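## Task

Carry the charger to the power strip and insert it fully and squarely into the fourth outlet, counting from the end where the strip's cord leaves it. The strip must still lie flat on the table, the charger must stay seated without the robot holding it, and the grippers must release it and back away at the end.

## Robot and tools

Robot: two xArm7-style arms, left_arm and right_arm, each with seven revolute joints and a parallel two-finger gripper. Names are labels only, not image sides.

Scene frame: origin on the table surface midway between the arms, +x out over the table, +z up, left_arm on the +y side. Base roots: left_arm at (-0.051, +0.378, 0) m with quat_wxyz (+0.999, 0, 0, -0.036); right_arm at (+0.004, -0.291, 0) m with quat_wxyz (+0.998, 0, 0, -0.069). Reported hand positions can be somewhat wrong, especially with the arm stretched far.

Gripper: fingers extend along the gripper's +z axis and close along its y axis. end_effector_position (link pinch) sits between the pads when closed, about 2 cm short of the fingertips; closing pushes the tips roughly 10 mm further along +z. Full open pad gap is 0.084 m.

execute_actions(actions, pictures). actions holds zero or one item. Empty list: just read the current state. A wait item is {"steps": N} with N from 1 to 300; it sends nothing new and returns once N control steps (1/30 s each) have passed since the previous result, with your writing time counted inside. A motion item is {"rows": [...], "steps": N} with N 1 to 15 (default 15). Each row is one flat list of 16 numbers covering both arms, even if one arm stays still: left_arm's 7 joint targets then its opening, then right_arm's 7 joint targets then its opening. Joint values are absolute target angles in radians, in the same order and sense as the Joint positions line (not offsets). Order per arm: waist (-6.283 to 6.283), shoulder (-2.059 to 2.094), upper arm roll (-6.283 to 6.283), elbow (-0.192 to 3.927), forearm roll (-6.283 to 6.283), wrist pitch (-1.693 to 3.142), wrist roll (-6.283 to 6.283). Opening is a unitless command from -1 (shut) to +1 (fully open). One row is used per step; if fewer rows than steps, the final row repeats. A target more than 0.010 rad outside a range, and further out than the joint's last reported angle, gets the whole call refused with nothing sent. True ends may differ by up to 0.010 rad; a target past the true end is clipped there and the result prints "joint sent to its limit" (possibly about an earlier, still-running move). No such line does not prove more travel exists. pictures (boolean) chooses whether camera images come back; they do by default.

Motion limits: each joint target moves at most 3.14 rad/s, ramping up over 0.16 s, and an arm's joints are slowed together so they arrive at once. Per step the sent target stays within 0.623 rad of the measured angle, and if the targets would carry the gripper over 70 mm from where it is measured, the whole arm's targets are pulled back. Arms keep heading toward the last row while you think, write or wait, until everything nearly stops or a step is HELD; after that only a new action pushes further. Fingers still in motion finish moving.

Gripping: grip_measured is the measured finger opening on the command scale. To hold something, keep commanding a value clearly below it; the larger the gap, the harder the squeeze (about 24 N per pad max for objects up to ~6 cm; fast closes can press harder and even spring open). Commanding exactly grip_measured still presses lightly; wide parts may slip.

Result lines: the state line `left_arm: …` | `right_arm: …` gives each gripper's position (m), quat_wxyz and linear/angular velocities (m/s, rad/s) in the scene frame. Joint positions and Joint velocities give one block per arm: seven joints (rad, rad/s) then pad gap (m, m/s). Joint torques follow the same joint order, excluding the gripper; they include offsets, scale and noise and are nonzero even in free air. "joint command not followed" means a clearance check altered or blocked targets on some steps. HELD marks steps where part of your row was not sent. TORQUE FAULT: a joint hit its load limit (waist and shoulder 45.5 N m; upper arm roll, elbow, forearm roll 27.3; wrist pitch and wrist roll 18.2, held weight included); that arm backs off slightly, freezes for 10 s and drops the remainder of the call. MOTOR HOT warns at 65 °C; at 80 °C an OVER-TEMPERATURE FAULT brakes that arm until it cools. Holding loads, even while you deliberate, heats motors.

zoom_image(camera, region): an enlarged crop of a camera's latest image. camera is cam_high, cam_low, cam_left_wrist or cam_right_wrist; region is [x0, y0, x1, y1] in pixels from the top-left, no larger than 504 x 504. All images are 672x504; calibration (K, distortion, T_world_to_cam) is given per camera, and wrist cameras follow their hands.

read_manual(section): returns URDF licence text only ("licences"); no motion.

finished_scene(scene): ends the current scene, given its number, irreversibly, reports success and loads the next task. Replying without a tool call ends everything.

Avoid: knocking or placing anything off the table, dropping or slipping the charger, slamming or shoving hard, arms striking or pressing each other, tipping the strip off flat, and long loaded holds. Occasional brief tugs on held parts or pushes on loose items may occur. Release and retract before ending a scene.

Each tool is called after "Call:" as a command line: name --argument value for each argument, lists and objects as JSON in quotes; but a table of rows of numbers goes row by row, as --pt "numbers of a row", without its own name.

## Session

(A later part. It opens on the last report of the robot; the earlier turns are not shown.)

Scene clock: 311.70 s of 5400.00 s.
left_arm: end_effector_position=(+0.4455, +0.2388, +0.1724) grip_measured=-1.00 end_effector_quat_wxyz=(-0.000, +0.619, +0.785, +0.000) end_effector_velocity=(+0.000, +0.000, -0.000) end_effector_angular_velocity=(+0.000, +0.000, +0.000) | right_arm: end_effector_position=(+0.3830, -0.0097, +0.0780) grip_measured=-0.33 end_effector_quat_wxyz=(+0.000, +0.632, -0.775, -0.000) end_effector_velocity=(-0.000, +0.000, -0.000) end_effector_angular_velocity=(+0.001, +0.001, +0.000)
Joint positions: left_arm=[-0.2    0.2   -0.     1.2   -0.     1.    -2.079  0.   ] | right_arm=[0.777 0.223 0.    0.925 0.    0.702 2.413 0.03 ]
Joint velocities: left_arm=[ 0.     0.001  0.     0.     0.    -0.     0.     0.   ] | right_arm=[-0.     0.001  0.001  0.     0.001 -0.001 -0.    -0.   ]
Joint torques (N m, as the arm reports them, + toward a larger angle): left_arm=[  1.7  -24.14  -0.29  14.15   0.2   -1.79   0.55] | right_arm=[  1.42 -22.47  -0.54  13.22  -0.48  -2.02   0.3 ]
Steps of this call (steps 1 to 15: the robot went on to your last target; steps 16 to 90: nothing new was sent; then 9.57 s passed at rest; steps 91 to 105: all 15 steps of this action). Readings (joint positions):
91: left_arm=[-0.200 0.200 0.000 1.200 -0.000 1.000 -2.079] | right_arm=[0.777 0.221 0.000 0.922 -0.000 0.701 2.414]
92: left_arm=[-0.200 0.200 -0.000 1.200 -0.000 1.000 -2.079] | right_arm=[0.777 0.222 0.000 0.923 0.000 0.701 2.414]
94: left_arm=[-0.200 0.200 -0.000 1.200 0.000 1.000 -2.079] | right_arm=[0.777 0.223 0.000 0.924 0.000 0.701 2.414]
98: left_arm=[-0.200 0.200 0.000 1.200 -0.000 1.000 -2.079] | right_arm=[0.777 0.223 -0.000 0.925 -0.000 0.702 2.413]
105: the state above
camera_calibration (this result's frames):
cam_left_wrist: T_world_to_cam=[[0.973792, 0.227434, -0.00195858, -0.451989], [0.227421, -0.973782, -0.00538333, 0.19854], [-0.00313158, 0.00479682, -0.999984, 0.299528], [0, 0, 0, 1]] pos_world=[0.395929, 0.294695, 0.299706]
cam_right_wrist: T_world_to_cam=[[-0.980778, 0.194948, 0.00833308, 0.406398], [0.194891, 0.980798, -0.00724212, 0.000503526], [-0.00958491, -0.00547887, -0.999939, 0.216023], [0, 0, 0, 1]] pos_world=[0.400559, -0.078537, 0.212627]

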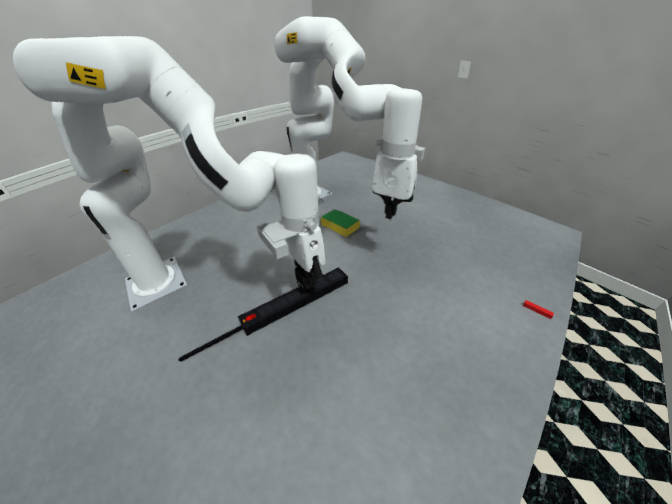

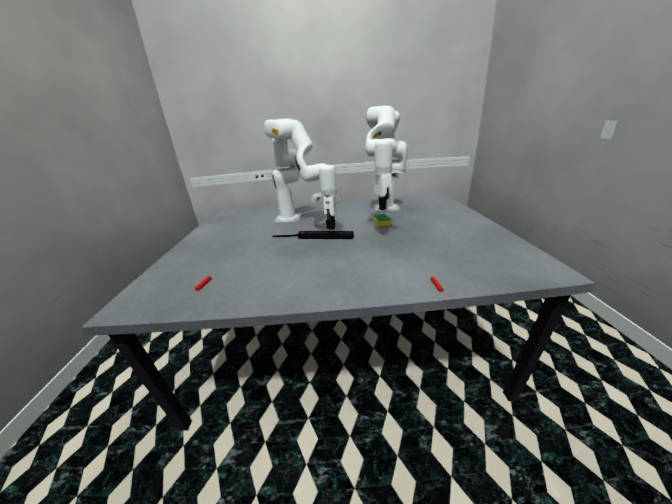

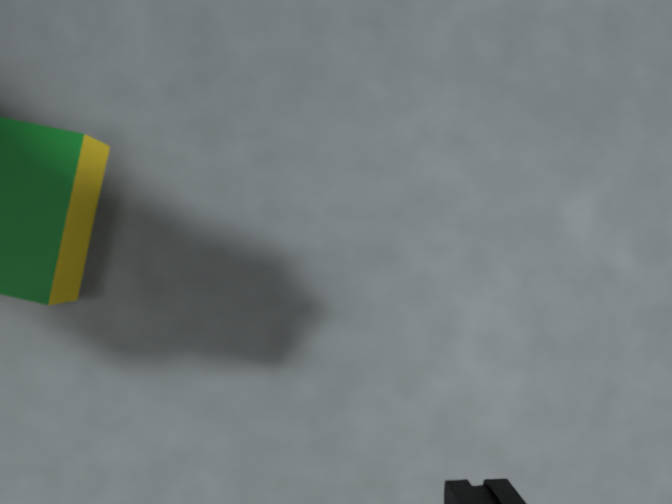

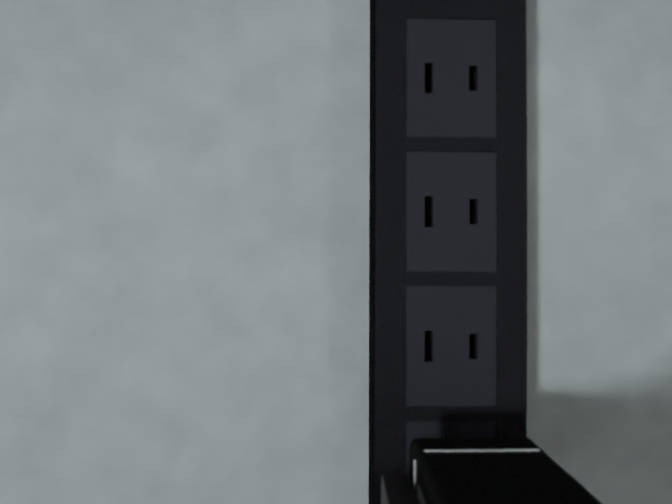

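Call:
execute_actions --actions '[{"rows":[[-0.2,0.2,0,1.2,0,1.0,-2.079,-1,0.7766,0.2277,0,0.9239,0,0.6962,2.4132,-1],[-0.2,0.2,0,1.2,0,1.0,-2.079,-1,0.7766,0.2319,0,0.9227,0,0.6908,2.4132,-1],[-0.2,0.2,0,1.2,0,1.0,-2.079,-1,0.7766,0.2362,0,0.9216,0,0.6854,2.4132,-1],[-0.2,0.2,0,1.2,0,1.0,-2.079,-1,0.7766,0.2372,0,0.9213,0,0.6841,2.4132,-1],[-0.2,0.2,0,1.2,0,1.0,-2.079,-1,0.7766,0.2383,0,0.921,0,0.6827,2.4132,-1],[-0.2,0.2,0,1.2,0,1.0,-2.079,-1,0.7766,0.2394,0,0.9207,0,0.6813,2.4132,-1],[-0.2,0.2,0,1.2,0,1.0,-2.079,-1,0.7766,0.2405,0,0.9205,0,0.68,2.4132,-1],[-0.2,0.2,0,1.2,0,1.0,-2.079,-1,0.7766,0.2415,0,0.9202,0,0.6787,2.4132,-1],[-0.2,0.2,0,1.2,0,1.0,-2.079,-1,0.7766,0.2426,0,0.9199,0,0.6773,2.4132,-1],[-0.2,0.2,0,1.2,0,1.0,-2.079,-1,0.7766,0.2437,0,0.9197,0,0.676,2.4132,-1],[-0.2,0.2,0,1.2,0,1.0,-2.079,-1,0.7766,0.2448,0,0.9194,0,0.6746,2.4132,-1],[-0.2,0.2,0,1.2,0,1.0,-2.079,-1,0.7766,0.2458,0,0.9191,0,0.6733,2.4132,-1],[-0.2,0.2,0,1.2,0,1.0,-2.079,-1,0.7766,0.2469,0,0.9189,0,0.672,2.4132,-1]],"steps":15}]' --pictures false

Call:
execute_actions --actions '[{"steps":10}]'

Scene clock: 338.00 s of 5400.00 s.
left_arm: end_effector_position=(+0.4455, +0.2388, +0.1724) grip_measured=-1.00 end_effector_quat_wxyz=(-0.000, +0.619, +0.785, +0.000) end_effector_velocity=(+0.000, -0.000, +0.000) end_effector_angular_velocity=(-0.000, -0.001, +0.000) | right_arm: end_effector_position=(+0.3830, -0.0097, +0.0680) grip_measured=-0.33 end_effector_quat_wxyz=(+0.000, +0.632, -0.775, -0.000) end_effector_velocity=(-0.001, -0.001, -0.013) end_effector_angular_velocity=(-0.002, +0.004, -0.001)
Joint positions: left_arm=[-0.2    0.2   -0.     1.2   -0.     1.    -2.079  0.   ] | right_arm=[ 0.777  0.245 -0.     0.919 -0.     0.675  2.413  0.03 ]
Joint velocities: left_arm=[ 0.    -0.001 -0.     0.    -0.     0.    -0.     0.   ] | right_arm=[ 0.     0.025 -0.    -0.009  0.002 -0.029  0.     0.   ]
Joint torques (N m, as the arm reports them, + toward a larger angle): left_arm=[  1.83 -24.37  -0.17  14.2    0.18  -1.79   0.56] | right_arm=[  1.11 -23.53  -0.67  13.    -0.2   -2.01   0.56]
Steps of this call (steps 1 to 15: the robot went on to your last target; steps 16 to 90: nothing new was sent; then 22.80 s passed at rest; steps 91 to 105: all 15 steps of this action). Readings (joint positions):
91: left_arm=[-0.200 0.200 -0.000 1.200 0.000 1.000 -2.079] | right_arm=[0.777 0.224 -0.000 0.925 -0.000 0.701 2.413]
92: left_arm=[-0.200 0.200 -0.000 1.200 0.000 1.000 -2.079] | right_arm=[0.777 0.224 -0.000 0.925 0.000 0.700 2.413]
94: left_arm=[-0.200 0.200 -0.000 1.200 -0.000 1.000 -2.079] | right_arm=[0.777 0.228 -0.000 0.924 0.000 0.695 2.413]
98: left_arm=[-0.200 0.200 -0.000 1.200 -0.000 1.000 -2.079] | right_arm=[0.777 0.237 0.000 0.921 -0.000 0.685 2.413]
105: the state above

Scene clock: 338.33 s of 5400.00 s.
left_arm: end_effector_position=(+0.4455, +0.2388, +0.1724) grip_measured=-1.00 end_effector_quat_wxyz=(-0.000, +0.619, +0.785, +0.000) end_effector_velocity=(+0.000, +0.000, +0.000) end_effector_angular_velocity=(-0.000, -0.001, +0.000) | right_arm: end_effector_position=(+0.3830, -0.0097, +0.0671) grip_measured=-0.33 end_effector_quat_wxyz=(-0.000, +0.632, -0.775, +0.000) end_effector_velocity=(-0.001, +0.000, -0.002) end_effector_angular_velocity=(-0.002, +0.003, +0.002)
Joint positions: left_arm=[-0.2    0.2   -0.     1.2    0.     1.    -2.079  0.   ] | right_arm=[ 0.777  0.247 -0.     0.919  0.     0.672  2.413  0.03 ]
Joint velocities: left_arm=[ 0.    -0.001  0.     0.    -0.     0.     0.     0.   ] | right_arm=[ 0.     0.002  0.002 -0.002 -0.    -0.001  0.    -0.   ]
Joint torques (N m, as the arm reports them, + toward a larger angle): left_arm=[  1.73 -24.2   -0.16  14.15   0.16  -1.79   0.5 ] | right_arm=[  1.59 -22.51  -0.67  12.84  -0.16  -1.85   0.31]
Steps of this call (steps 1 to 10: the robot went on to your last target). Readings (joint positions):
1: left_arm=[-0.200 0.200 -0.000 1.200 0.000 1.000 -2.079] | right_arm=[0.777 0.245 0.000 0.919 -0.000 0.674 2.413]
2: left_arm=[-0.200 0.200 0.000 1.200 -0.000 1.000 -2.079] | right_arm=[0.777 0.246 0.000 0.919 -0.000 0.673 2.413]
4: left_arm=[-0.200 0.200 -0.000 1.200 0.000 1.000 -2.079] | right_arm=[0.777 0.246 0.000 0.919 -0.000 0.673 2.413]
8: left_arm=[-0.200 0.200 -0.000 1.200 -0.000 1.000 -2.079] | right_arm=[0.777 0.247 -0.000 0.919 -0.000 0.672 2.413]
10: the state above
camera_calibration (this result's frames):
cam_left_wrist: T_world_to_cam=[[0.973792, 0.227434, -0.0019588, -0.451989], [0.227421, -0.973782, -0.00538366, 0.19854], [-0.00313187, 0.00479709, -0.999984, 0.299528], [0, 0, 0, 1]] pos_world=[0.395929, 0.294695, 0.299706]
cam_right_wrist: T_world_to_cam=[[-0.980777, 0.19496, 0.00824338, 0.406533], [0.194904, 0.980796, -0.00714571, 0.000385688], [-0.0094782, -0.00540167, -0.99994, 0.205078], [0, 0, 0, 1]] pos_world=[0.400587, -0.0785283, 0.201717]

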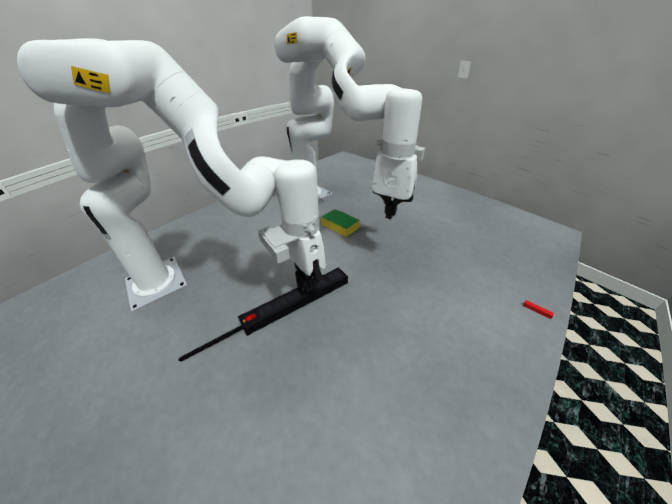

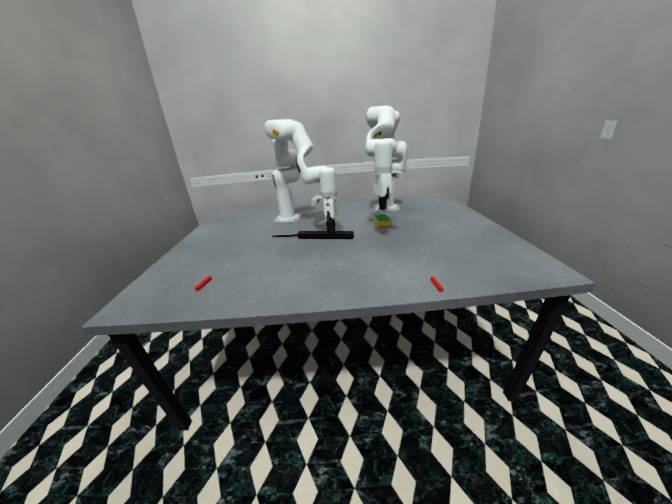

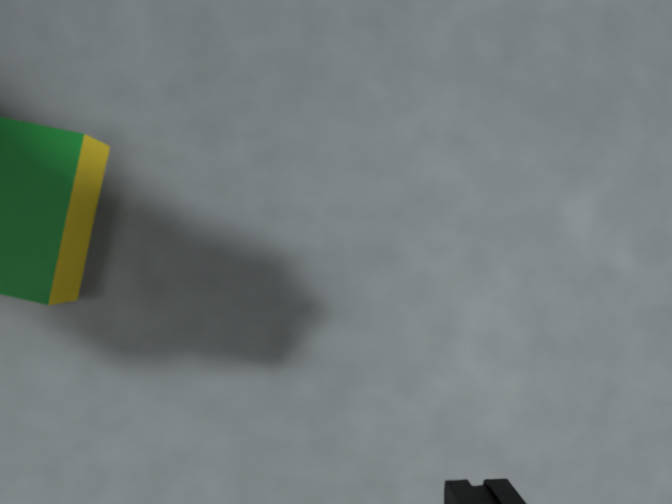

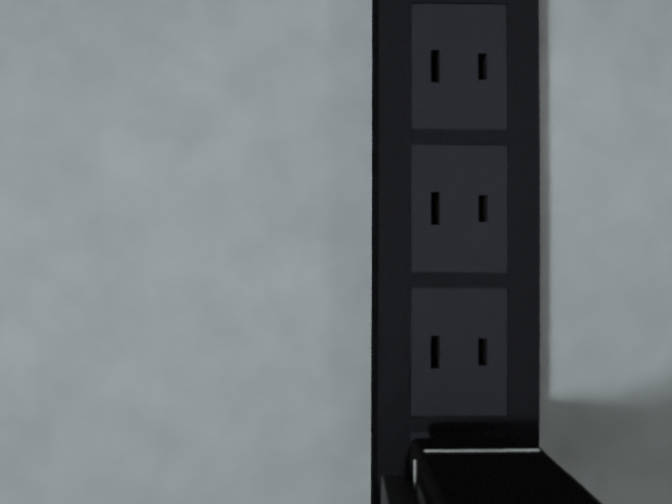

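Call:
execute_actions --actions '[{"rows":[[-0.2,0.2,0,1.2,0,1.0,-2.079,-1,0.7766,0.248,0,0.9186,0,0.6706,2.4132,-1],[-0.2,0.2,0,1.2,0,1.0,-2.079,-1,0.7766,0.2491,0,0.9184,0,0.6693,2.4132,-1],[-0.2,0.2,0,1.2,0,1.0,-2.079,-1,0.7766,0.2502,0,0.9181,0,0.6679,2.4132,-1],[-0.2,0.2,0,1.2,0,1.0,-2.079,-1,0.7766,0.2513,0,0.9179,0,0.6666,2.4132,-1],[-0.2,0.2,0,1.2,0,1.0,-2.079,-1,0.7766,0.2524,0,0.9177,0,0.6653,2.4132,-1],[-0.2,0.2,0,1.2,0,1.0,-2.079,-1,0.7766,0.2535,0,0.9174,0,0.6639,2.4132,-1],[-0.2,0.2,0,1.2,0,1.0,-2.079,-1,0.7766,0.2546,0,0.9172,0,0.6626,2.4132,-1],[-0.2,0.2,0,1.2,0,1.0,-2.079,-1,0.7766,0.2557,0,0.917,0,0.6613,2.4132,-1],[-0.2,0.2,0,1.2,0,1.0,-2.079,-1,0.7766,0.2568,0,0.9167,0,0.6599,2.4132,-1],[-0.2,0.2,0,1.2,0,1.0,-2.079,-1,0.7766,0.2579,0,0.9165,0,0.6586,2.4132,-1],[-0.2,0.2,0,1.2,0,1.0,-2.079,-1,0.7766,0.259,0,0.9162,0,0.6572,2.4132,-1],[-0.2,0.2,0,1.2,0,1.0,-2.079,-1,0.7766,0.2601,0,0.916,0,0.6559,2.4132,-1],[-0.2,0.2,0,1.2,0,1.0,-2.079,-1,0.7766,0.2612,0,0.9158,0,0.6546,2.4132,-1],[-0.2,0.2,0,1.2,0,1.0,-2.079,-1,0.7766,0.2623,0,0.9156,0,0.6533,2.4132,-1]],"steps":15}]' --pictures false

Scene clock: 353.43 s of 5400.00 s.
left_arm: end_effector_position=(+0.4455, +0.2388, +0.1724) grip_measured=-1.00 end_effector_quat_wxyz=(-0.000, +0.619, +0.785, +0.000) end_effector_velocity=(+0.000, -0.000, -0.000) end_effector_angular_velocity=(+0.000, +0.000, -0.000) | right_arm: end_effector_position=(+0.3830, -0.0097, +0.0613) grip_measured=-0.33 end_effector_quat_wxyz=(+0.000, +0.632, -0.775, -0.000) end_effector_velocity=(-0.001, -0.001, -0.014) end_effector_angular_velocity=(-0.002, +0.003, -0.001)
Joint positions: left_arm=[-0.2    0.2   -0.     1.2    0.     1.    -2.079  0.   ] | right_arm=[ 0.777  0.259  0.     0.916 -0.     0.657  2.413  0.03 ]
Joint velocities: left_arm=[-0.001  0.001  0.001  0.     0.    -0.     0.     0.   ] | right_arm=[-0.     0.031 -0.    -0.006  0.    -0.034  0.    -0.   ]
Joint torques (N m, as the arm reports them, + toward a larger angle): left_arm=[  1.78 -24.34  -0.17  14.2    0.16  -1.81   0.6 ] | right_arm=[  1.35 -23.45  -0.36  12.92  -0.24  -1.92   0.53]
Steps of this call (steps 1 to 15: the robot went on to your last target; steps 16 to 90: nothing new was sent; then 11.60 s passed at rest; steps 91 to 105: all 15 steps of this action). Readings (joint positions):
91: left_arm=[-0.200 0.200 -0.000 1.200 -0.000 1.000 -2.079] | right_arm=[0.777 0.247 0.000 0.919 -0.000 0.672 2.413]
92: left_arm=[-0.200 0.200 -0.000 1.200 0.000 1.000 -2.079] | right_arm=[0.777 0.247 -0.000 0.919 -0.000 0.672 2.413]
94: left_arm=[-0.200 0.200 -0.000 1.200 0.000 1.000 -2.079] | right_arm=[0.777 0.248 -0.000 0.919 0.000 0.670 2.413]
98: left_arm=[-0.200 0.200 -0.000 1.200 -0.000 1.000 -2.079] | right_arm=[0.777 0.252 0.000 0.918 0.000 0.666 2.413]
105: the state above

Call:
execute_actions --actions '[{"rows":[[-0.2,0.2,0,1.2,0,1.0,-2.079,-1,0.7766,0.2634,0,0.9154,0,0.652,2.4132,-1],[-0.2,0.2,0,1.2,0,1.0,-2.079,-1,0.7766,0.2646,0,0.9152,0,0.6506,2.4132,-1],[-0.2,0.2,0,1.2,0,1.0,-2.079,-1,0.7766,0.2657,0,0.9149,0,0.6492,2.4132,-1],[-0.2,0.2,0,1.2,0,1.0,-2.079,-1,0.7766,0.2668,0,0.9147,0,0.6479,2.4132,-1],[-0.2,0.2,0,1.2,0,1.0,-2.079,-1,0.7766,0.2679,0,0.9145,0,0.6466,2.4132,-1],[-0.2,0.2,0,1.2,0,1.0,-2.079,-1,0.7766,0.2691,0,0.9143,0,0.6452,2.4132,-1],[-0.2,0.2,0,1.2,0,1.0,-2.079,-1,0.7766,0.2702,0,0.9141,0,0.6439,2.4132,-1],[-0.2,0.2,0,1.2,0,1.0,-2.079,-1,0.7766,0.2713,0,0.9139,0,0.6426,2.4132,-1],[-0.2,0.2,0,1.2,0,1.0,-2.079,-1,0.7766,0.2724,0,0.9137,0,0.6413,2.4132,-1],[-0.2,0.2,0,1.2,0,1.0,-2.079,-1,0.7766,0.2736,0,0.9135,0,0.6399,2.4132,-1],[-0.2,0.2,0,1.2,0,1.0,-2.079,-1,0.7766,0.2747,0,0.9133,0,0.6386,2.4132,-1],[-0.2,0.2,0,1.2,0,1.0,-2.079,-1,0.7766,0.2758,0,0.9131,0,0.6373,2.4132,-1],[-0.2,0.2,0,1.2,0,1.0,-2.079,-1,0.7766,0.277,0,0.9129,0,0.6359,2.4132,-1],[-0.2,0.2,0,1.2,0,1.0,-2.079,-1,0.7766,0.2781,0,0.9128,0,0.6347,2.4132,-1]],"steps":15}]' --pictures false

Call:
execute_actions --actions '[{"steps":30}]'

Scene clock: 373.37 s of 5400.00 s.
left_arm: end_effector_position=(+0.4455, +0.2388, +0.1724) grip_measured=-1.00 end_effector_quat_wxyz=(-0.000, +0.619, +0.785, +0.000) end_effector_velocity=(-0.000, -0.001, -0.001) end_effector_angular_velocity=(-0.000, +0.002, -0.000) | right_arm: end_effector_position=(+0.3839, -0.0080, +0.0564) grip_measured=-0.33 end_effector_quat_wxyz=(-0.003, +0.632, -0.775, -0.000) end_effector_velocity=(+0.000, +0.005, -0.013) end_effector_angular_velocity=(+0.007, -0.007, +0.007)
Joint positions: left_arm=[-0.2    0.2    0.     1.2   -0.     1.    -2.079  0.   ] | right_arm=[0.777 0.272 0.001 0.916 0.    0.638 2.413 0.03 ]
Joint velocities: left_arm=[-0.001  0.002  0.     0.    -0.001 -0.    -0.     0.   ] | right_arm=[ 0.003  0.033  0.005 -0.002  0.001 -0.044 -0.    -0.   ]
Joint torques (N m, as the arm reports them, + toward a larger angle): left_arm=[  1.89 -24.2   -0.24  14.16   0.06  -1.8    0.6 ] | right_arm=[ -0.18 -14.    -1.91   8.3   -0.46  -2.26   0.54]
Steps of this call (steps 1 to 15: the robot went on to your last target; steps 16 to 90: nothing new was sent; then 16.43 s passed at rest; steps 91 to 105: all 15 steps of this action). Readings (joint positions):
91: left_arm=[-0.200 0.200 -0.000 1.200 0.000 1.000 -2.079] | right_arm=[0.777 0.262 -0.000 0.916 -0.000 0.653 2.413]
92: left_arm=[-0.200 0.200 0.000 1.200 -0.000 1.000 -2.079] | right_arm=[0.777 0.262 -0.000 0.916 0.000 0.653 2.413]
94: left_arm=[-0.200 0.200 0.000 1.200 0.000 1.000 -2.079] | right_arm=[0.777 0.264 -0.000 0.915 -0.000 0.652 2.413]
98: left_arm=[-0.200 0.200 -0.000 1.200 0.000 1.000 -2.079] | right_arm=[0.777 0.266 -0.000 0.915 0.000 0.649 2.413]
105: the state above

Scene clock: 374.37 s of 5400.00 s.
left_arm: end_effector_position=(+0.4455, +0.2388, +0.1724) grip_measured=-1.00 end_effector_quat_wxyz=(-0.000, +0.619, +0.785, +0.000) end_effector_velocity=(+0.000, -0.000, +0.001) end_effector_angular_velocity=(-0.001, -0.001, -0.001) | right_arm: end_effector_position=(+0.3830, -0.0102, +0.0526) grip_measured=-0.33 end_effector_quat_wxyz=(+0.001, +0.631, -0.776, +0.000) end_effector_velocity=(+0.000, +0.001, +0.001) end_effector_angular_velocity=(+0.001, -0.001, +0.001)
Joint positions: left_arm=[-0.2    0.2   -0.     1.2   -0.     1.    -2.079  0.   ] | right_arm=[ 0.776  0.278 -0.001  0.912 -0.     0.635  2.413  0.03 ]
Joint velocities: left_arm=[-0.    -0.001 -0.001  0.    -0.     0.     0.     0.   ] | right_arm=[-0.     0.     0.001  0.002 -0.     0.001 -0.    -0.   ]
Joint torques (N m, as the arm reports them, + toward a larger angle): left_arm=[  1.64 -24.22  -0.22  14.18   0.24  -1.81   0.58] | right_arm=[  0.72 -17.73  -1.67   6.83  -0.5    0.35   0.44]
Steps of this call (steps 1 to 15: the robot went on to your last target; steps 16 to 30: nothing new was sent). Readings (joint positions):
1: left_arm=[-0.200 0.200 -0.000 1.200 0.000 1.000 -2.079] | right_arm=[0.777 0.273 0.001 0.915 0.000 0.637 2.413]
2: left_arm=[-0.200 0.200 -0.000 1.200 0.000 1.000 -2.079] | right_arm=[0.777 0.274 0.001 0.915 0.000 0.636 2.413]
4: left_arm=[-0.200 0.200 0.000 1.200 -0.000 1.000 -2.079] | right_arm=[0.777 0.277 0.001 0.915 0.000 0.634 2.413]
8: left_arm=[-0.200 0.200 -0.000 1.200 0.000 1.000 -2.079] | right_arm=[0.777 0.278 0.001 0.914 0.000 0.633 2.413]
30: the state above
All arms were judged still, so your last target was given up. Only a new action makes them travel on or press farther. Fingers that are still opening or closing keep moving.
camera_calibration (this result's frames):
cam_left_wrist: T_world_to_cam=[[0.973792, 0.227434, -0.00195877, -0.451989], [0.227421, -0.973782, -0.00538353, 0.19854], [-0.00313181, 0.00479697, -0.999984, 0.299528], [0, 0, 0, 1]] pos_world=[0.395929, 0.294695, 0.299706]
cam_right_wrist: T_world_to_cam=[[-0.98064, 0.195617, 0.00885333, 0.406628], [0.195547, 0.98066, -0.0081461, 0.000638188], [-0.0102756, -0.00625715, -0.999928, 0.190918], [0, 0, 0, 1]] pos_world=[0.400593, -0.0789745, 0.18731]

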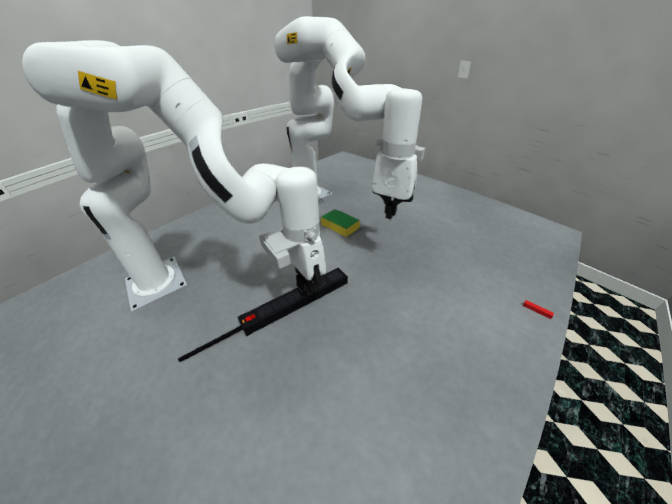

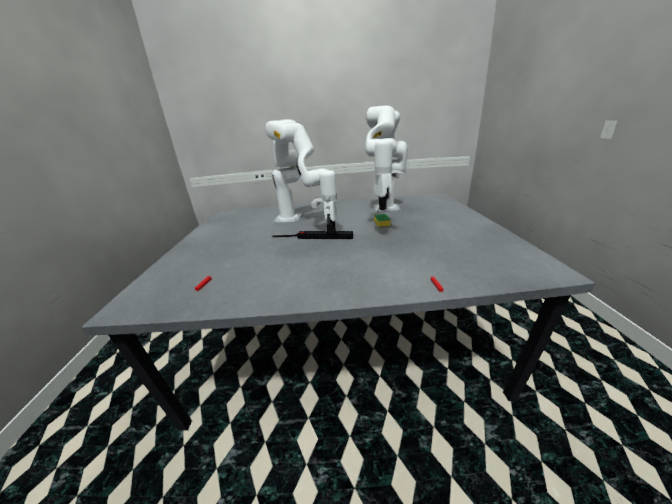

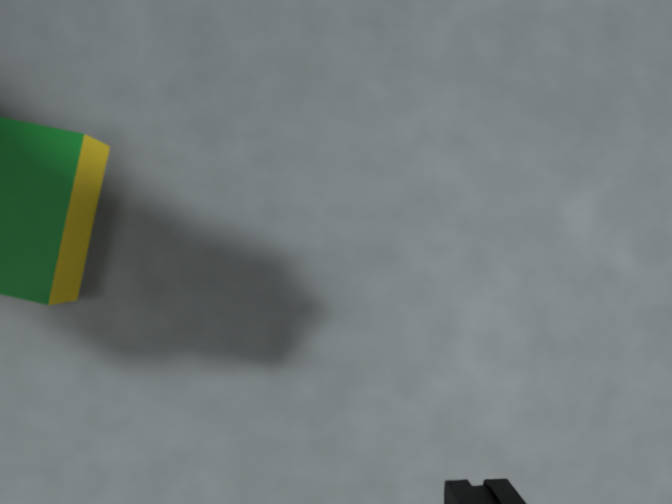

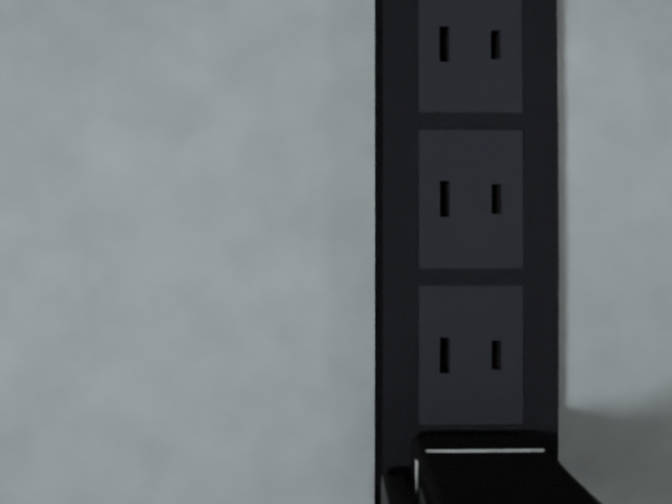

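Call:
execute_actions --actions '[{"rows":[[-0.2,0.2,0,1.2,0,1.0,-2.079,-1,0.7766,0.2787,0,0.9127,0,0.634,2.4132,-1],[-0.2,0.2,0,1.2,0,1.0,-2.079,-1,0.7766,0.2793,0,0.9126,0,0.6333,2.4132,-1],[-0.2,0.2,0,1.2,0,1.0,-2.079,-1,0.7766,0.2798,0,0.9125,0,0.6327,2.4132,-1],[-0.2,0.2,0,1.2,0,1.0,-2.079,-1,0.7766,0.2804,0,0.9124,0,0.632,2.4132,-1],[-0.2,0.2,0,1.2,0,1.0,-2.079,-1,0.7766,0.281,0,0.9123,0,0.6313,2.4132,-1],[-0.2,0.2,0,1.2,0,1.0,-2.079,-1,0.7766,0.2815,0,0.9122,0,0.6307,2.4132,-1],[-0.2,0.2,0,1.2,0,1.0,-2.079,-1,0.7766,0.2821,0,0.9121,0,0.63,2.4132,-1],[-0.2,0.2,0,1.2,0,1.0,-2.079,-1,0.7766,0.2827,0,0.912,0,0.6293,2.4132,-1]],"steps":15}]' --pictures false

Call:
execute_actions --actions '[{"steps":30}]'

Scene clock: 388.50 s of 5400.00 s.
left_arm: end_effector_position=(+0.4455, +0.2388, +0.1724) grip_measured=-1.00 end_effector_quat_wxyz=(-0.000, +0.619, +0.785, +0.000) end_effector_velocity=(+0.000, +0.000, -0.000) end_effector_angular_velocity=(+0.001, +0.000, -0.000) | right_arm: end_effector_position=(+0.3830, -0.0095, +0.0517) grip_measured=-0.33 end_effector_quat_wxyz=(-0.000, +0.632, -0.775, -0.000) end_effector_velocity=(+0.000, -0.000, -0.001) end_effector_angular_velocity=(+0.001, +0.001, -0.003)
Joint positions: left_arm=[-0.2    0.2   -0.     1.2   -0.     1.    -2.079  0.   ] | right_arm=[0.777 0.281 0.    0.912 0.    0.63  2.413 0.03 ]
Joint velocities: left_arm=[-0.     0.001  0.001  0.     0.001 -0.     0.     0.   ] | right_arm=[-0.     0.002 -0.001 -0.001  0.002 -0.003  0.     0.   ]
Joint torques (N m, as the arm reports them, + toward a larger angle): left_arm=[  1.71 -24.26  -0.11  14.16   0.15  -1.78   0.58] | right_arm=[  2.32 -15.34   0.12   8.97  -0.16  -2.08   0.35]
Steps of this call (steps 1 to 90: nothing new was sent; then 10.63 s passed at rest; steps 91 to 105: all 15 steps of this action). Readings (joint positions):
91: left_arm=[-0.200 0.200 -0.000 1.200 -0.000 1.000 -2.079] | right_arm=[0.777 0.278 -0.000 0.913 -0.000 0.635 2.413]
92: left_arm=[-0.200 0.200 -0.000 1.200 -0.000 1.000 -2.079] | right_arm=[0.777 0.278 -0.000 0.913 -0.000 0.635 2.413]
94: left_arm=[-0.200 0.200 0.000 1.200 0.000 1.000 -2.079] | right_arm=[0.777 0.278 -0.000 0.913 -0.000 0.634 2.413]
98: left_arm=[-0.200 0.200 -0.000 1.200 0.000 1.000 -2.079] | right_arm=[0.777 0.280 0.000 0.912 0.000 0.632 2.413]
105: the state above

Scene clock: 389.50 s of 5400.00 s.
left_arm: end_effector_position=(+0.4455, +0.2388, +0.1724) grip_measured=-1.00 end_effector_quat_wxyz=(-0.000, +0.619, +0.785, +0.000) end_effector_velocity=(+0.000, +0.000, +0.000) end_effector_angular_velocity=(-0.001, -0.000, +0.002) | right_arm: end_effector_position=(+0.3830, -0.0095, +0.0511) grip_measured=-0.33 end_effector_quat_wxyz=(-0.000, +0.632, -0.775, -0.000) end_effector_velocity=(-0.000, -0.000, -0.000) end_effector_angular_velocity=(-0.001, +0.000, +0.001)
Joint positions: left_arm=[-0.2    0.2   -0.     1.2   -0.     1.    -2.079  0.   ] | right_arm=[0.777 0.283 0.    0.912 0.    0.629 2.413 0.03 ]
Joint velocities: left_arm=[ 0.    -0.001  0.001 -0.    -0.001 -0.    -0.     0.   ] | right_arm=[ 0.    -0.     0.    -0.001 -0.001  0.     0.     0.   ]
Joint torques (N m, as the arm reports them, + toward a larger angle): left_arm=[  1.71 -24.4   -0.25  14.22   0.05  -1.81   0.57] | right_arm=[  1.16 -13.54  -0.63   7.91  -0.25  -2.3    0.37]
Steps of this call (steps 1 to 15: the robot went on to your last target; steps 16 to 30: nothing new was sent). Readings (joint positions):
1: left_arm=[-0.200 0.200 0.000 1.200 0.000 1.000 -2.079] | right_arm=[0.777 0.281 0.000 0.912 0.000 0.630 2.413]
2: left_arm=[-0.200 0.200 -0.000 1.200 0.000 1.000 -2.079] | right_arm=[0.777 0.281 0.000 0.912 0.000 0.630 2.413]
4: left_arm=[-0.200 0.200 0.000 1.200 0.000 1.000 -2.079] | right_arm=[0.777 0.281 0.000 0.912 0.000 0.630 2.413]
8: left_arm=[-0.200 0.200 0.000 1.200 0.000 1.000 -2.079] | right_arm=[0.777 0.282 0.000 0.912 0.000 0.630 2.413]
30: the state above
All arms were judged still, so your last target was given up. Only a new action makes them travel on or press farther. Fingers that are still opening or closing keep moving.
camera_calibration (this result's frames):
cam_left_wrist: T_world_to_cam=[[0.973792, 0.227434, -0.0019588, -0.451988], [0.22742, -0.973782, -0.00538354, 0.19854], [-0.00313184, 0.00479697, -0.999984, 0.299528], [0, 0, 0, 1]] pos_world=[0.395929, 0.294695, 0.299706]
cam_right_wrist: T_world_to_cam=[[-0.98082, 0.194751, 0.00804826, 0.406682], [0.194699, 0.980839, -0.00683844, 0.000160162], [-0.00922585, -0.00514029, -0.999944, 0.189014], [0, 0, 0, 1]] pos_world=[0.400595, -0.0783875, 0.185732]

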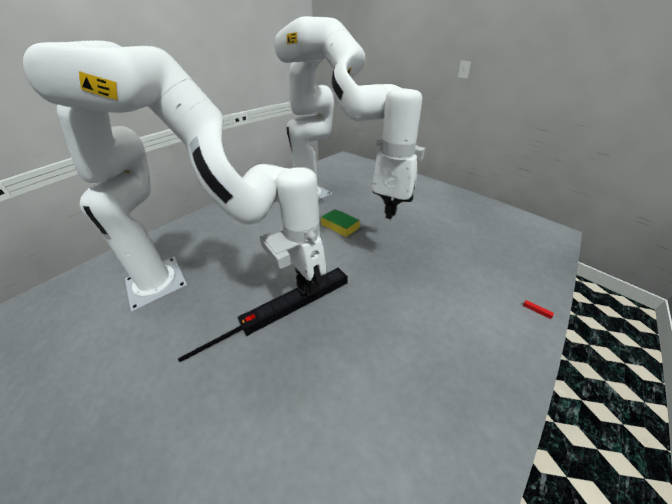

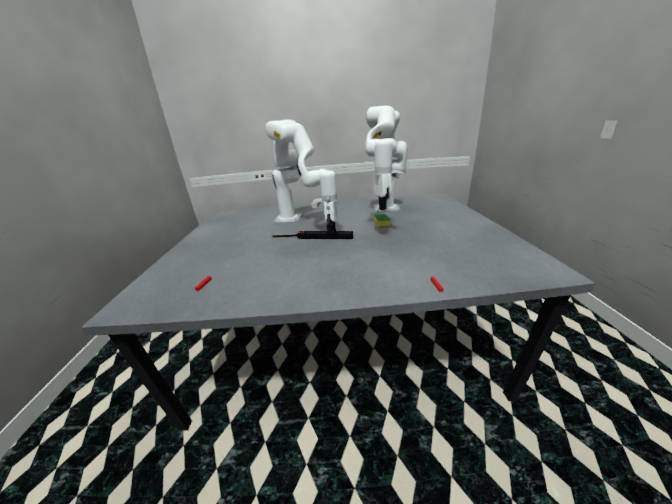

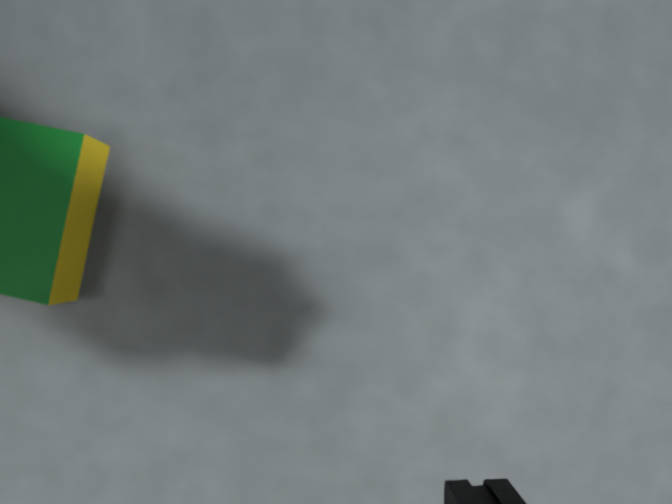

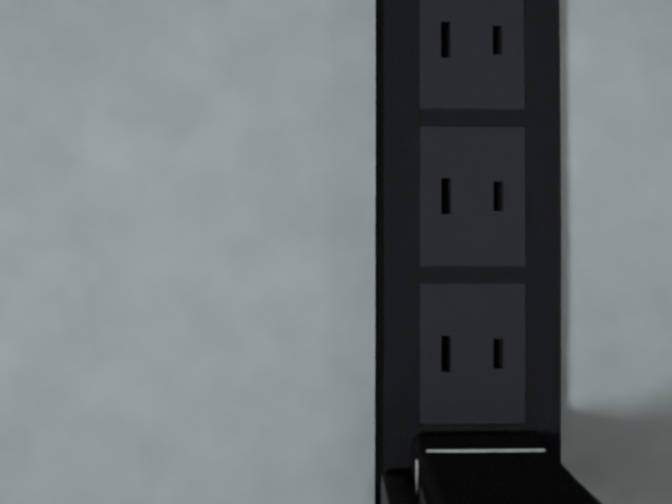

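Call:
execute_actions --actions '[{"rows":[[-0.2,0.2,0,1.2,0,1.0,-2.079,-1,0.7766,0.2815,0,0.9122,0,0.6307,2.4132,-1],[-0.2,0.2,0,1.2,0,1.0,-2.079,-1,0.7766,0.2804,0,0.9124,0,0.632,2.4132,-1],[-0.2,0.2,0,1.2,0,1.0,-2.079,-1,0.7766,0.2804,0,0.9124,0,0.632,2.4132,-0.5],[-0.2,0.2,0,1.2,0,1.0,-2.079,-1,0.7766,0.2804,0,0.9124,0,0.632,2.4132,-0.3],[-0.2,0.2,0,1.2,0,1.0,-2.079,-1,0.7766,0.2804,0,0.9124,0,0.632,2.4132,-0.15],[-0.2,0.2,0,1.2,0,1.0,-2.079,-1,0.7766,0.2804,0,0.9124,0,0.632,2.4132,-0.1],[-0.2,0.2,0,1.2,0,1.0,-2.079,-1,0.7766,0.2804,0,0.9124,0,0.632,2.4132,-0.1],[-0.2,0.2,0,1.2,0,1.0,-2.079,-1,0.7766,0.2781,0,0.9128,0,0.6347,2.4132,-0.1],[-0.2,0.2,0,1.2,0,1.0,-2.079,-1,0.7766,0.2758,0,0.9131,0,0.6373,2.4132,-0.1],[-0.2,0.2,0,1.2,0,1.0,-2.079,-1,0.7766,0.2736,0,0.9135,0,0.6399,2.4132,-0.1],[-0.2,0.2,0,1.2,0,1.0,-2.079,-1,0.7766,0.2713,0,0.9139,0,0.6426,2.4132,-0.1],[-0.2,0.2,0,1.2,0,1.0,-2.079,-1,0.7766,0.2691,0,0.9143,0,0.6452,2.4132,-0.1]],"steps":15}]' --pictures false

Call:
execute_actions --actions '[{"steps":15}]'

Call:
zoom_image --camera "cam_low" --region '[290, 205, 370, 245]'

Scene clock: 409.90 s of 5400.00 s.
left_arm: end_effector_position=(+0.4455, +0.2388, +0.1724) grip_measured=-1.00 end_effector_quat_wxyz=(-0.000, +0.619, +0.785, +0.000) end_effector_velocity=(-0.000, -0.001, +0.000) end_effector_angular_velocity=(-0.000, -0.001, -0.002) | right_arm: end_effector_position=(+0.3823, -0.0107, +0.0545) grip_measured=-0.11 end_effector_quat_wxyz=(+0.002, +0.631, -0.776, +0.000) end_effector_velocity=(+0.011, +0.011, +0.027) end_effector_angular_velocity=(+0.027, -0.035, +0.005)
Joint positions: left_arm=[-0.2    0.2   -0.     1.2   -0.     1.    -2.079  0.   ] | right_arm=[ 0.776  0.273 -0.001  0.912 -0.     0.643  2.413  0.039]
Joint velocities: left_arm=[-0.002 -0.001  0.    -0.    -0.    -0.     0.001  0.   ] | right_arm=[ 0.002 -0.043  0.004  0.026  0.     0.025 -0.     0.   ]
Joint torques (N m, as the arm reports them, + toward a larger angle): left_arm=[  1.73 -24.13  -0.19  14.12   0.03  -1.86   0.52] | right_arm=[  1.32 -21.9   -0.71  12.29  -0.16  -1.89   0.44]
Steps of this call (steps 1 to 90: nothing new was sent; then 16.90 s passed at rest; steps 91 to 105: all 15 steps of this action). Readings (joint positions):
91: left_arm=[-0.200 0.200 -0.000 1.200 -0.000 1.000 -2.079] | right_arm=[0.777 0.283 0.000 0.912 0.000 0.629 2.413]
92: left_arm=[-0.200 0.200 0.000 1.200 0.000 1.000 -2.079] | right_arm=[0.777 0.283 0.000 0.912 0.000 0.629 2.413]
94: left_arm=[-0.200 0.200 0.000 1.200 0.000 1.000 -2.079] | right_arm=[0.777 0.282 0.000 0.912 0.000 0.630 2.413]
98: left_arm=[-0.200 0.200 0.000 1.200 -0.000 1.000 -2.079] | right_arm=[0.777 0.283 -0.000 0.909 -0.000 0.632 2.413]
105: the state above

Scene clock: 410.40 s of 5400.00 s.
left_arm: end_effector_position=(+0.4455, +0.2388, +0.1724) grip_measured=-1.00 end_effector_quat_wxyz=(-0.000, +0.619, +0.785, +0.000) end_effector_velocity=(-0.000, -0.000, -0.000) end_effector_angular_velocity=(-0.000, +0.001, +0.001) | right_arm: end_effector_position=(+0.3830, -0.0097, +0.0569) grip_measured=-0.11 end_effector_quat_wxyz=(+0.000, +0.631, -0.775, -0.000) end_effector_velocity=(+0.000, +0.000, +0.000) end_effector_angular_velocity=(+0.001, -0.001, -0.000)
Joint positions: left_arm=[-0.2    0.2   -0.     1.2   -0.     1.    -2.079  0.   ] | right_arm=[ 0.777  0.269 -0.     0.914 -0.     0.645  2.413  0.039]
Joint velocities: left_arm=[-0.     0.    -0.    -0.    -0.001 -0.    -0.001  0.   ] | right_arm=[ 0.    -0.001 -0.     0.     0.    -0.     0.     0.   ]
Joint torques (N m, as the arm reports them, + toward a larger angle): left_arm=[  1.69 -24.33  -0.2   14.18   0.17  -1.78   0.54] | right_arm=[  1.46 -22.98  -0.81  12.5   -0.14  -1.78   0.38]
Steps of this call (steps 1 to 15: the robot went on to your last target). Readings (joint positions):
1: left_arm=[-0.200 0.200 -0.000 1.200 0.000 1.000 -2.079] | right_arm=[0.776 0.272 -0.000 0.913 -0.000 0.643 2.413]
2: left_arm=[-0.200 0.200 -0.000 1.200 0.000 1.000 -2.079] | right_arm=[0.776 0.271 -0.000 0.913 -0.000 0.644 2.413]
4: left_arm=[-0.200 0.200 -0.000 1.200 -0.000 1.000 -2.079] | right_arm=[0.777 0.270 -0.000 0.914 -0.000 0.645 2.413]
8: left_arm=[-0.200 0.200 0.000 1.200 0.000 1.000 -2.079] | right_arm=[0.777 0.270 -0.000 0.914 -0.000 0.645 2.413]
15: the state above
All arms were judged still, so your last target was given up. Only a new action makes them travel on or press farther. Fingers that are still opening or closing keep moving.
camera_calibration (this result's frames):
cam_left_wrist: T_world_to_cam=[[0.973792, 0.227434, -0.00195854, -0.451989], [0.227421, -0.973782, -0.00538338, 0.19854], [-0.00313155, 0.00479688, -0.999984, 0.299528], [0, 0, 0, 1]] pos_world=[0.395929, 0.294695, 0.299706]
cam_right_wrist: T_world_to_cam=[[-0.980771, 0.194978, 0.00845059, 0.406549], [0.194919, 0.980792, -0.00737914, 0.000393884], [-0.00972704, -0.00559006, -0.999937, 0.194957], [0, 0, 0, 1]] pos_world=[0.400551, -0.0785647, 0.191512]

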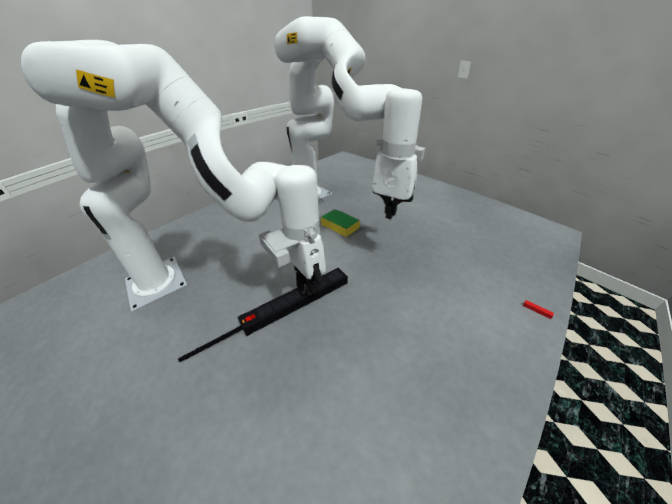

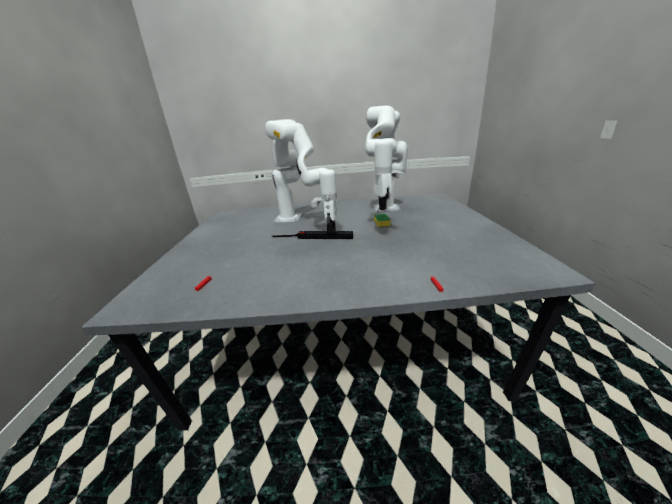

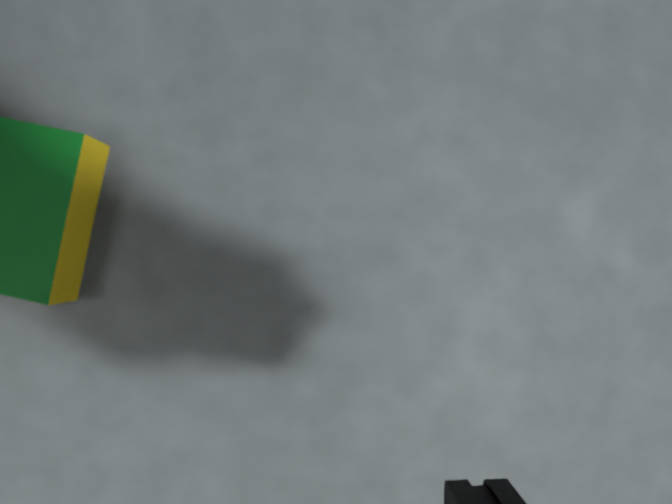

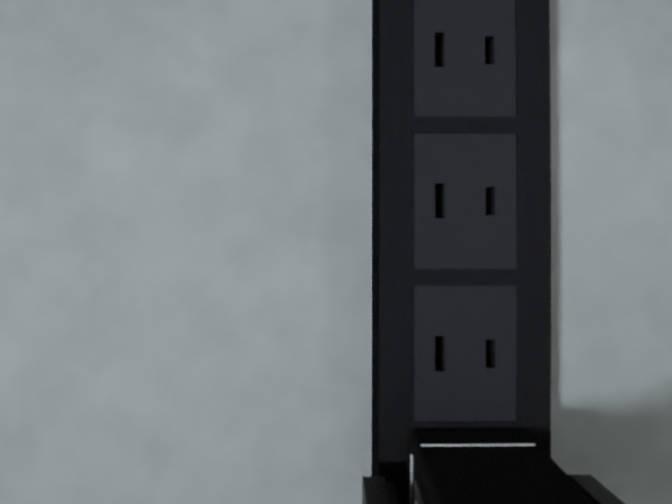

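Region (290, 205, 370, 245) of cam_low's 672x504 image, scaled by 6.300, with more detail than that image has.

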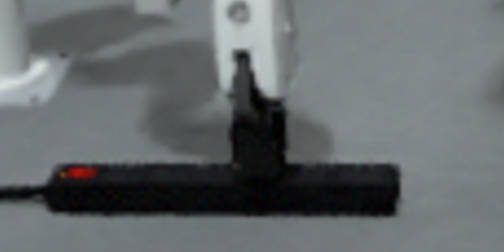

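Call:
execute_actions --actions '[{"rows":[[-0.2,0.2,0,1.2,0,1.0,-2.079,-1,0.7766,0.2623,0,0.9156,0,0.6533,2.4132,0.1],[-0.2,0.2,0,1.2,0,1.0,-2.079,-1,0.7766,0.2535,0,0.9174,0,0.6639,2.4132,0.1],[-0.2,0.2,0,1.2,0,1.0,-2.079,-1,0.7766,0.2426,0,0.9199,0,0.6773,2.4132,0.1],[-0.2,0.2,0,1.2,0,1.0,-2.079,-1,0.7766,0.2319,0,0.9227,0,0.6908,2.4132,0.1],[-0.2,0.2,0,1.2,0,1.0,-2.079,-1,0.7766,0.2235,0,0.9251,0,0.7016,2.4132,0.1],[-0.2,0.2,0,1.2,0,1.0,-2.079,-1,0.775,0.209,0,0.9252,0,0.7162,2.4115,0.1],[-0.2,0.2,0,1.2,0,1.0,-2.079,-1,0.773,0.195,0,0.9253,0,0.7303,2.4095,0.1],[-0.2,0.2,0,1.2,0,1.0,-2.079,-1,0.771,0.1806,0,0.9253,0,0.7447,2.4076,0.1]],"steps":15}]' --pictures false

Call:
execute_actions --actions '[{"rows":[[-0.2,0.2,0,1.2,0,1.0,-2.079,-1,0.771,0.1806,0,0.9253,0,0.7447,2.4076,0.1],[-0.2,0.2,0,1.2,0,1.0,-2.079,-1,0.771,0.1806,0,0.9253,0,0.7447,2.4076,0.1],[-0.2,0.2,0,1.2,0,1.0,-2.079,-1,0.771,0.1806,0,0.9253,0,0.7447,2.4076,-0.2],[-0.2,0.2,0,1.2,0,1.0,-2.079,-1,0.771,0.1806,0,0.9253,0,0.7447,2.4076,-0.5],[-0.2,0.2,0,1.2,0,1.0,-2.079,-1,0.771,0.1806,0,0.9253,0,0.7447,2.4076,-0.8],[-0.2,0.2,0,1.2,0,1.0,-2.079,-1,0.771,0.1806,0,0.9253,0,0.7447,2.4076,-1]],"steps":15}]'

Call:
zoom_image --camera "cam_low" --region '[300, 205, 360, 245]'

Scene clock: 452.03 s of 5400.00 s.
left_arm: end_effector_position=(+0.4455, +0.2388, +0.1724) grip_measured=-1.00 end_effector_quat_wxyz=(-0.000, +0.619, +0.785, +0.000) end_effector_velocity=(+0.000, +0.002, -0.001) end_effector_angular_velocity=(+0.001, +0.002, +0.003) | right_arm: end_effector_position=(+0.3826, -0.0132, +0.0936) grip_measured=+0.09 end_effector_quat_wxyz=(-0.001, +0.631, -0.775, +0.000) end_effector_velocity=(-0.013, -0.008, +0.004) end_effector_angular_velocity=(-0.022, +0.034, +0.004)
Joint positions: left_arm=[-0.2    0.2    0.     1.2    0.     1.    -2.079  0.   ] | right_arm=[ 0.771  0.184 -0.     0.925  0.     0.74   2.408  0.048]
Joint velocities: left_arm=[ 0.004  0.002 -0.    -0.     0.001  0.     0.     0.   ] | right_arm=[-0.003 -0.029  0.004 -0.015  0.002  0.054 -0.005 -0.   ]
Joint torques (N m, as the arm reports them, + toward a larger angle): left_arm=[  1.79 -24.26  -0.24  14.12   0.19  -1.77   0.59] | right_arm=[  1.48 -20.85  -0.58  13.49  -0.1   -1.84   0.45]
Steps of this call (steps 1 to 90: nothing new was sent; then 38.13 s passed at rest; steps 91 to 105: all 15 steps of this action). Readings (joint positions):
91: left_arm=[-0.200 0.200 -0.000 1.200 -0.000 1.000 -2.079] | right_arm=[0.777 0.269 0.000 0.914 0.000 0.645 2.413]
92: left_arm=[-0.200 0.200 -0.000 1.200 0.000 1.000 -2.079] | right_arm=[0.777 0.268 0.000 0.914 -0.000 0.647 2.413]
94: left_arm=[-0.200 0.200 0.000 1.200 -0.000 1.000 -2.079] | right_arm=[0.777 0.261 0.000 0.915 -0.000 0.657 2.413]
98: left_arm=[-0.200 0.200 0.000 1.200 0.000 1.000 -2.079] | right_arm=[0.776 0.228 0.000 0.922 -0.000 0.695 2.412]
105: the state above

Scene clock: 452.53 s of 5400.00 s.
left_arm: end_effector_position=(+0.4455, +0.2388, +0.1724) grip_measured=-1.00 end_effector_quat_wxyz=(-0.000, +0.619, +0.785, +0.000) end_effector_velocity=(+0.000, +0.000, +0.000) end_effector_angular_velocity=(-0.000, -0.000, +0.001) | right_arm: end_effector_position=(+0.3819, -0.0137, +0.0947) grip_measured=-0.34 end_effector_quat_wxyz=(+0.000, +0.632, -0.775, -0.000) end_effector_velocity=(+0.000, -0.000, +0.001) end_effector_angular_velocity=(+0.001, -0.001, -0.002)
Joint positions: left_arm=[-0.2    0.2    0.     1.2   -0.     1.    -2.079  0.   ] | right_arm=[0.771 0.181 0.    0.925 0.    0.745 2.408 0.029]
Joint velocities: left_arm=[ 0. -0. -0.  0. -0. -0. -0.  0.] | right_arm=[-0.001 -0.002 -0.     0.     0.     0.001  0.    -0.   ]
Joint torques (N m, as the arm reports them, + toward a larger angle): left_arm=[  1.77 -24.32  -0.22  14.18   0.24  -1.8    0.59] | right_arm=[  1.32 -22.45  -0.4   13.88  -0.35  -2.06   0.41]
Steps of this call (steps 1 to 15: all 15 steps of this action). Readings (joint positions):
1: left_arm=[-0.200 0.200 -0.000 1.200 0.000 1.000 -2.079] | right_arm=[0.771 0.184 -0.000 0.925 -0.000 0.741 2.408]
2: left_arm=[-0.200 0.200 0.000 1.200 -0.000 1.000 -2.079] | right_arm=[0.771 0.183 0.000 0.925 -0.000 0.742 2.408]
4: left_arm=[-0.200 0.200 -0.000 1.200 0.000 1.000 -2.079] | right_arm=[0.771 0.182 0.000 0.925 -0.000 0.743 2.408]
8: left_arm=[-0.200 0.200 -0.000 1.200 -0.000 1.000 -2.079] | right_arm=[0.771 0.181 0.000 0.925 0.000 0.744 2.408]
15: the state above
camera_calibration (this result's frames):
cam_left_wrist: T_world_to_cam=[[0.973792, 0.227434, -0.00195839, -0.451989], [0.227421, -0.973782, -0.00538333, 0.19854], [-0.0031314, 0.00479686, -0.999984, 0.299528], [0, 0, 0, 1]] pos_world=[0.395929, 0.294695, 0.299706]
cam_right_wrist: T_world_to_cam=[[-0.980777, 0.194929, 0.00892178, 0.40595], [0.194862, 0.980799, -0.00787771, 0.00486936], [-0.0102861, -0.00598777, -0.999929, 0.232923], [0, 0, 0, 1]] pos_world=[0.399594, -0.0825126, 0.229323]

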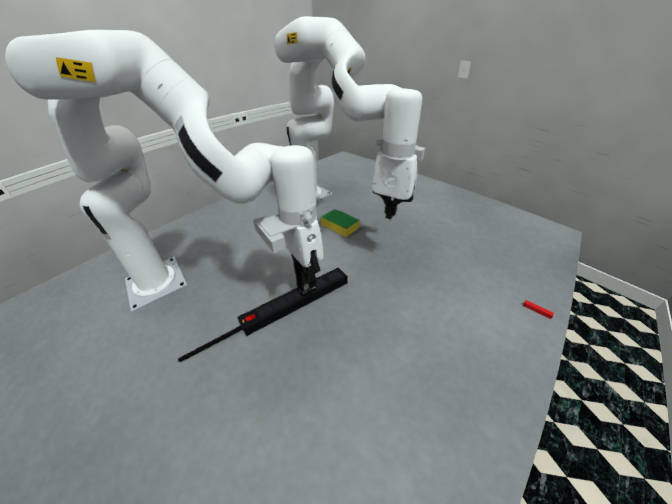

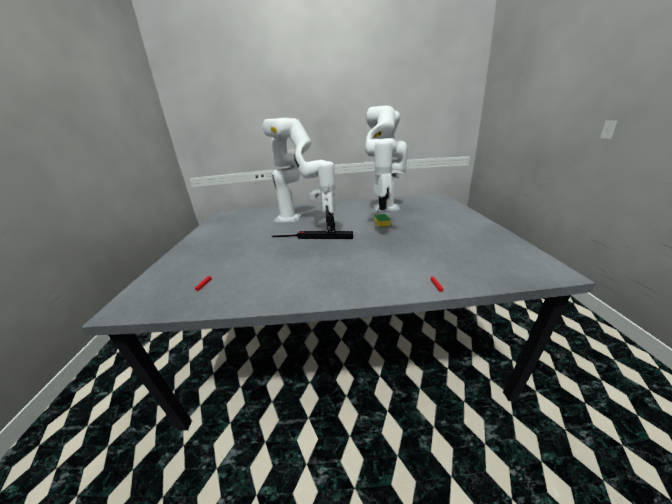

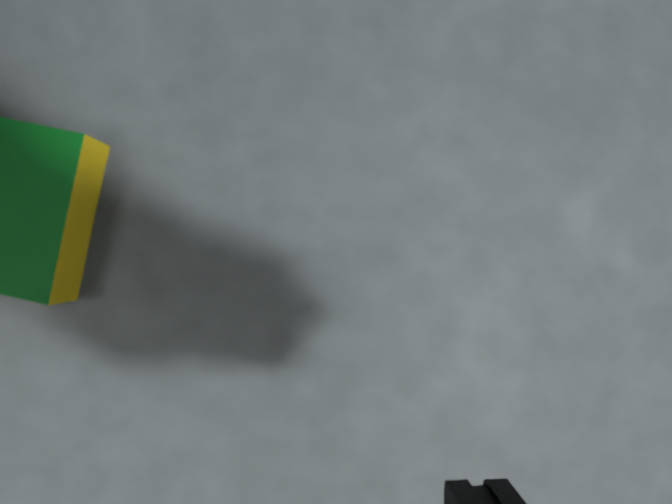

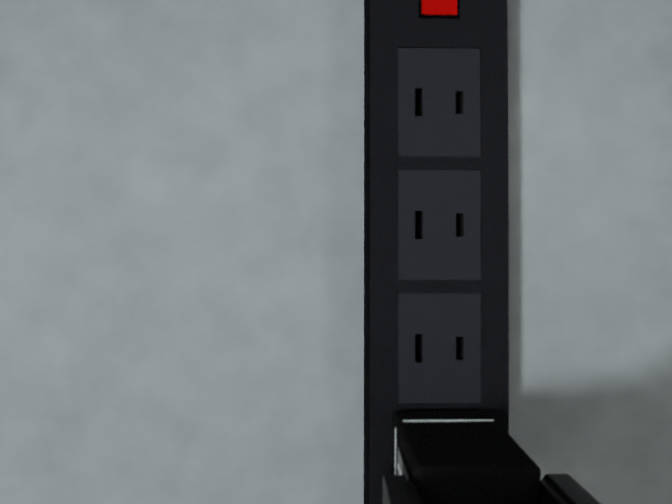

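Region (300, 205, 360, 245) of cam_low's 672x504 image, scaled by 8.400, with more detail than that image has.

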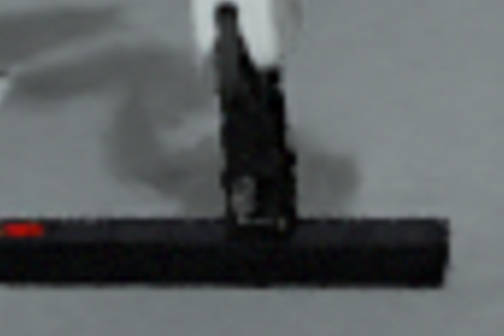

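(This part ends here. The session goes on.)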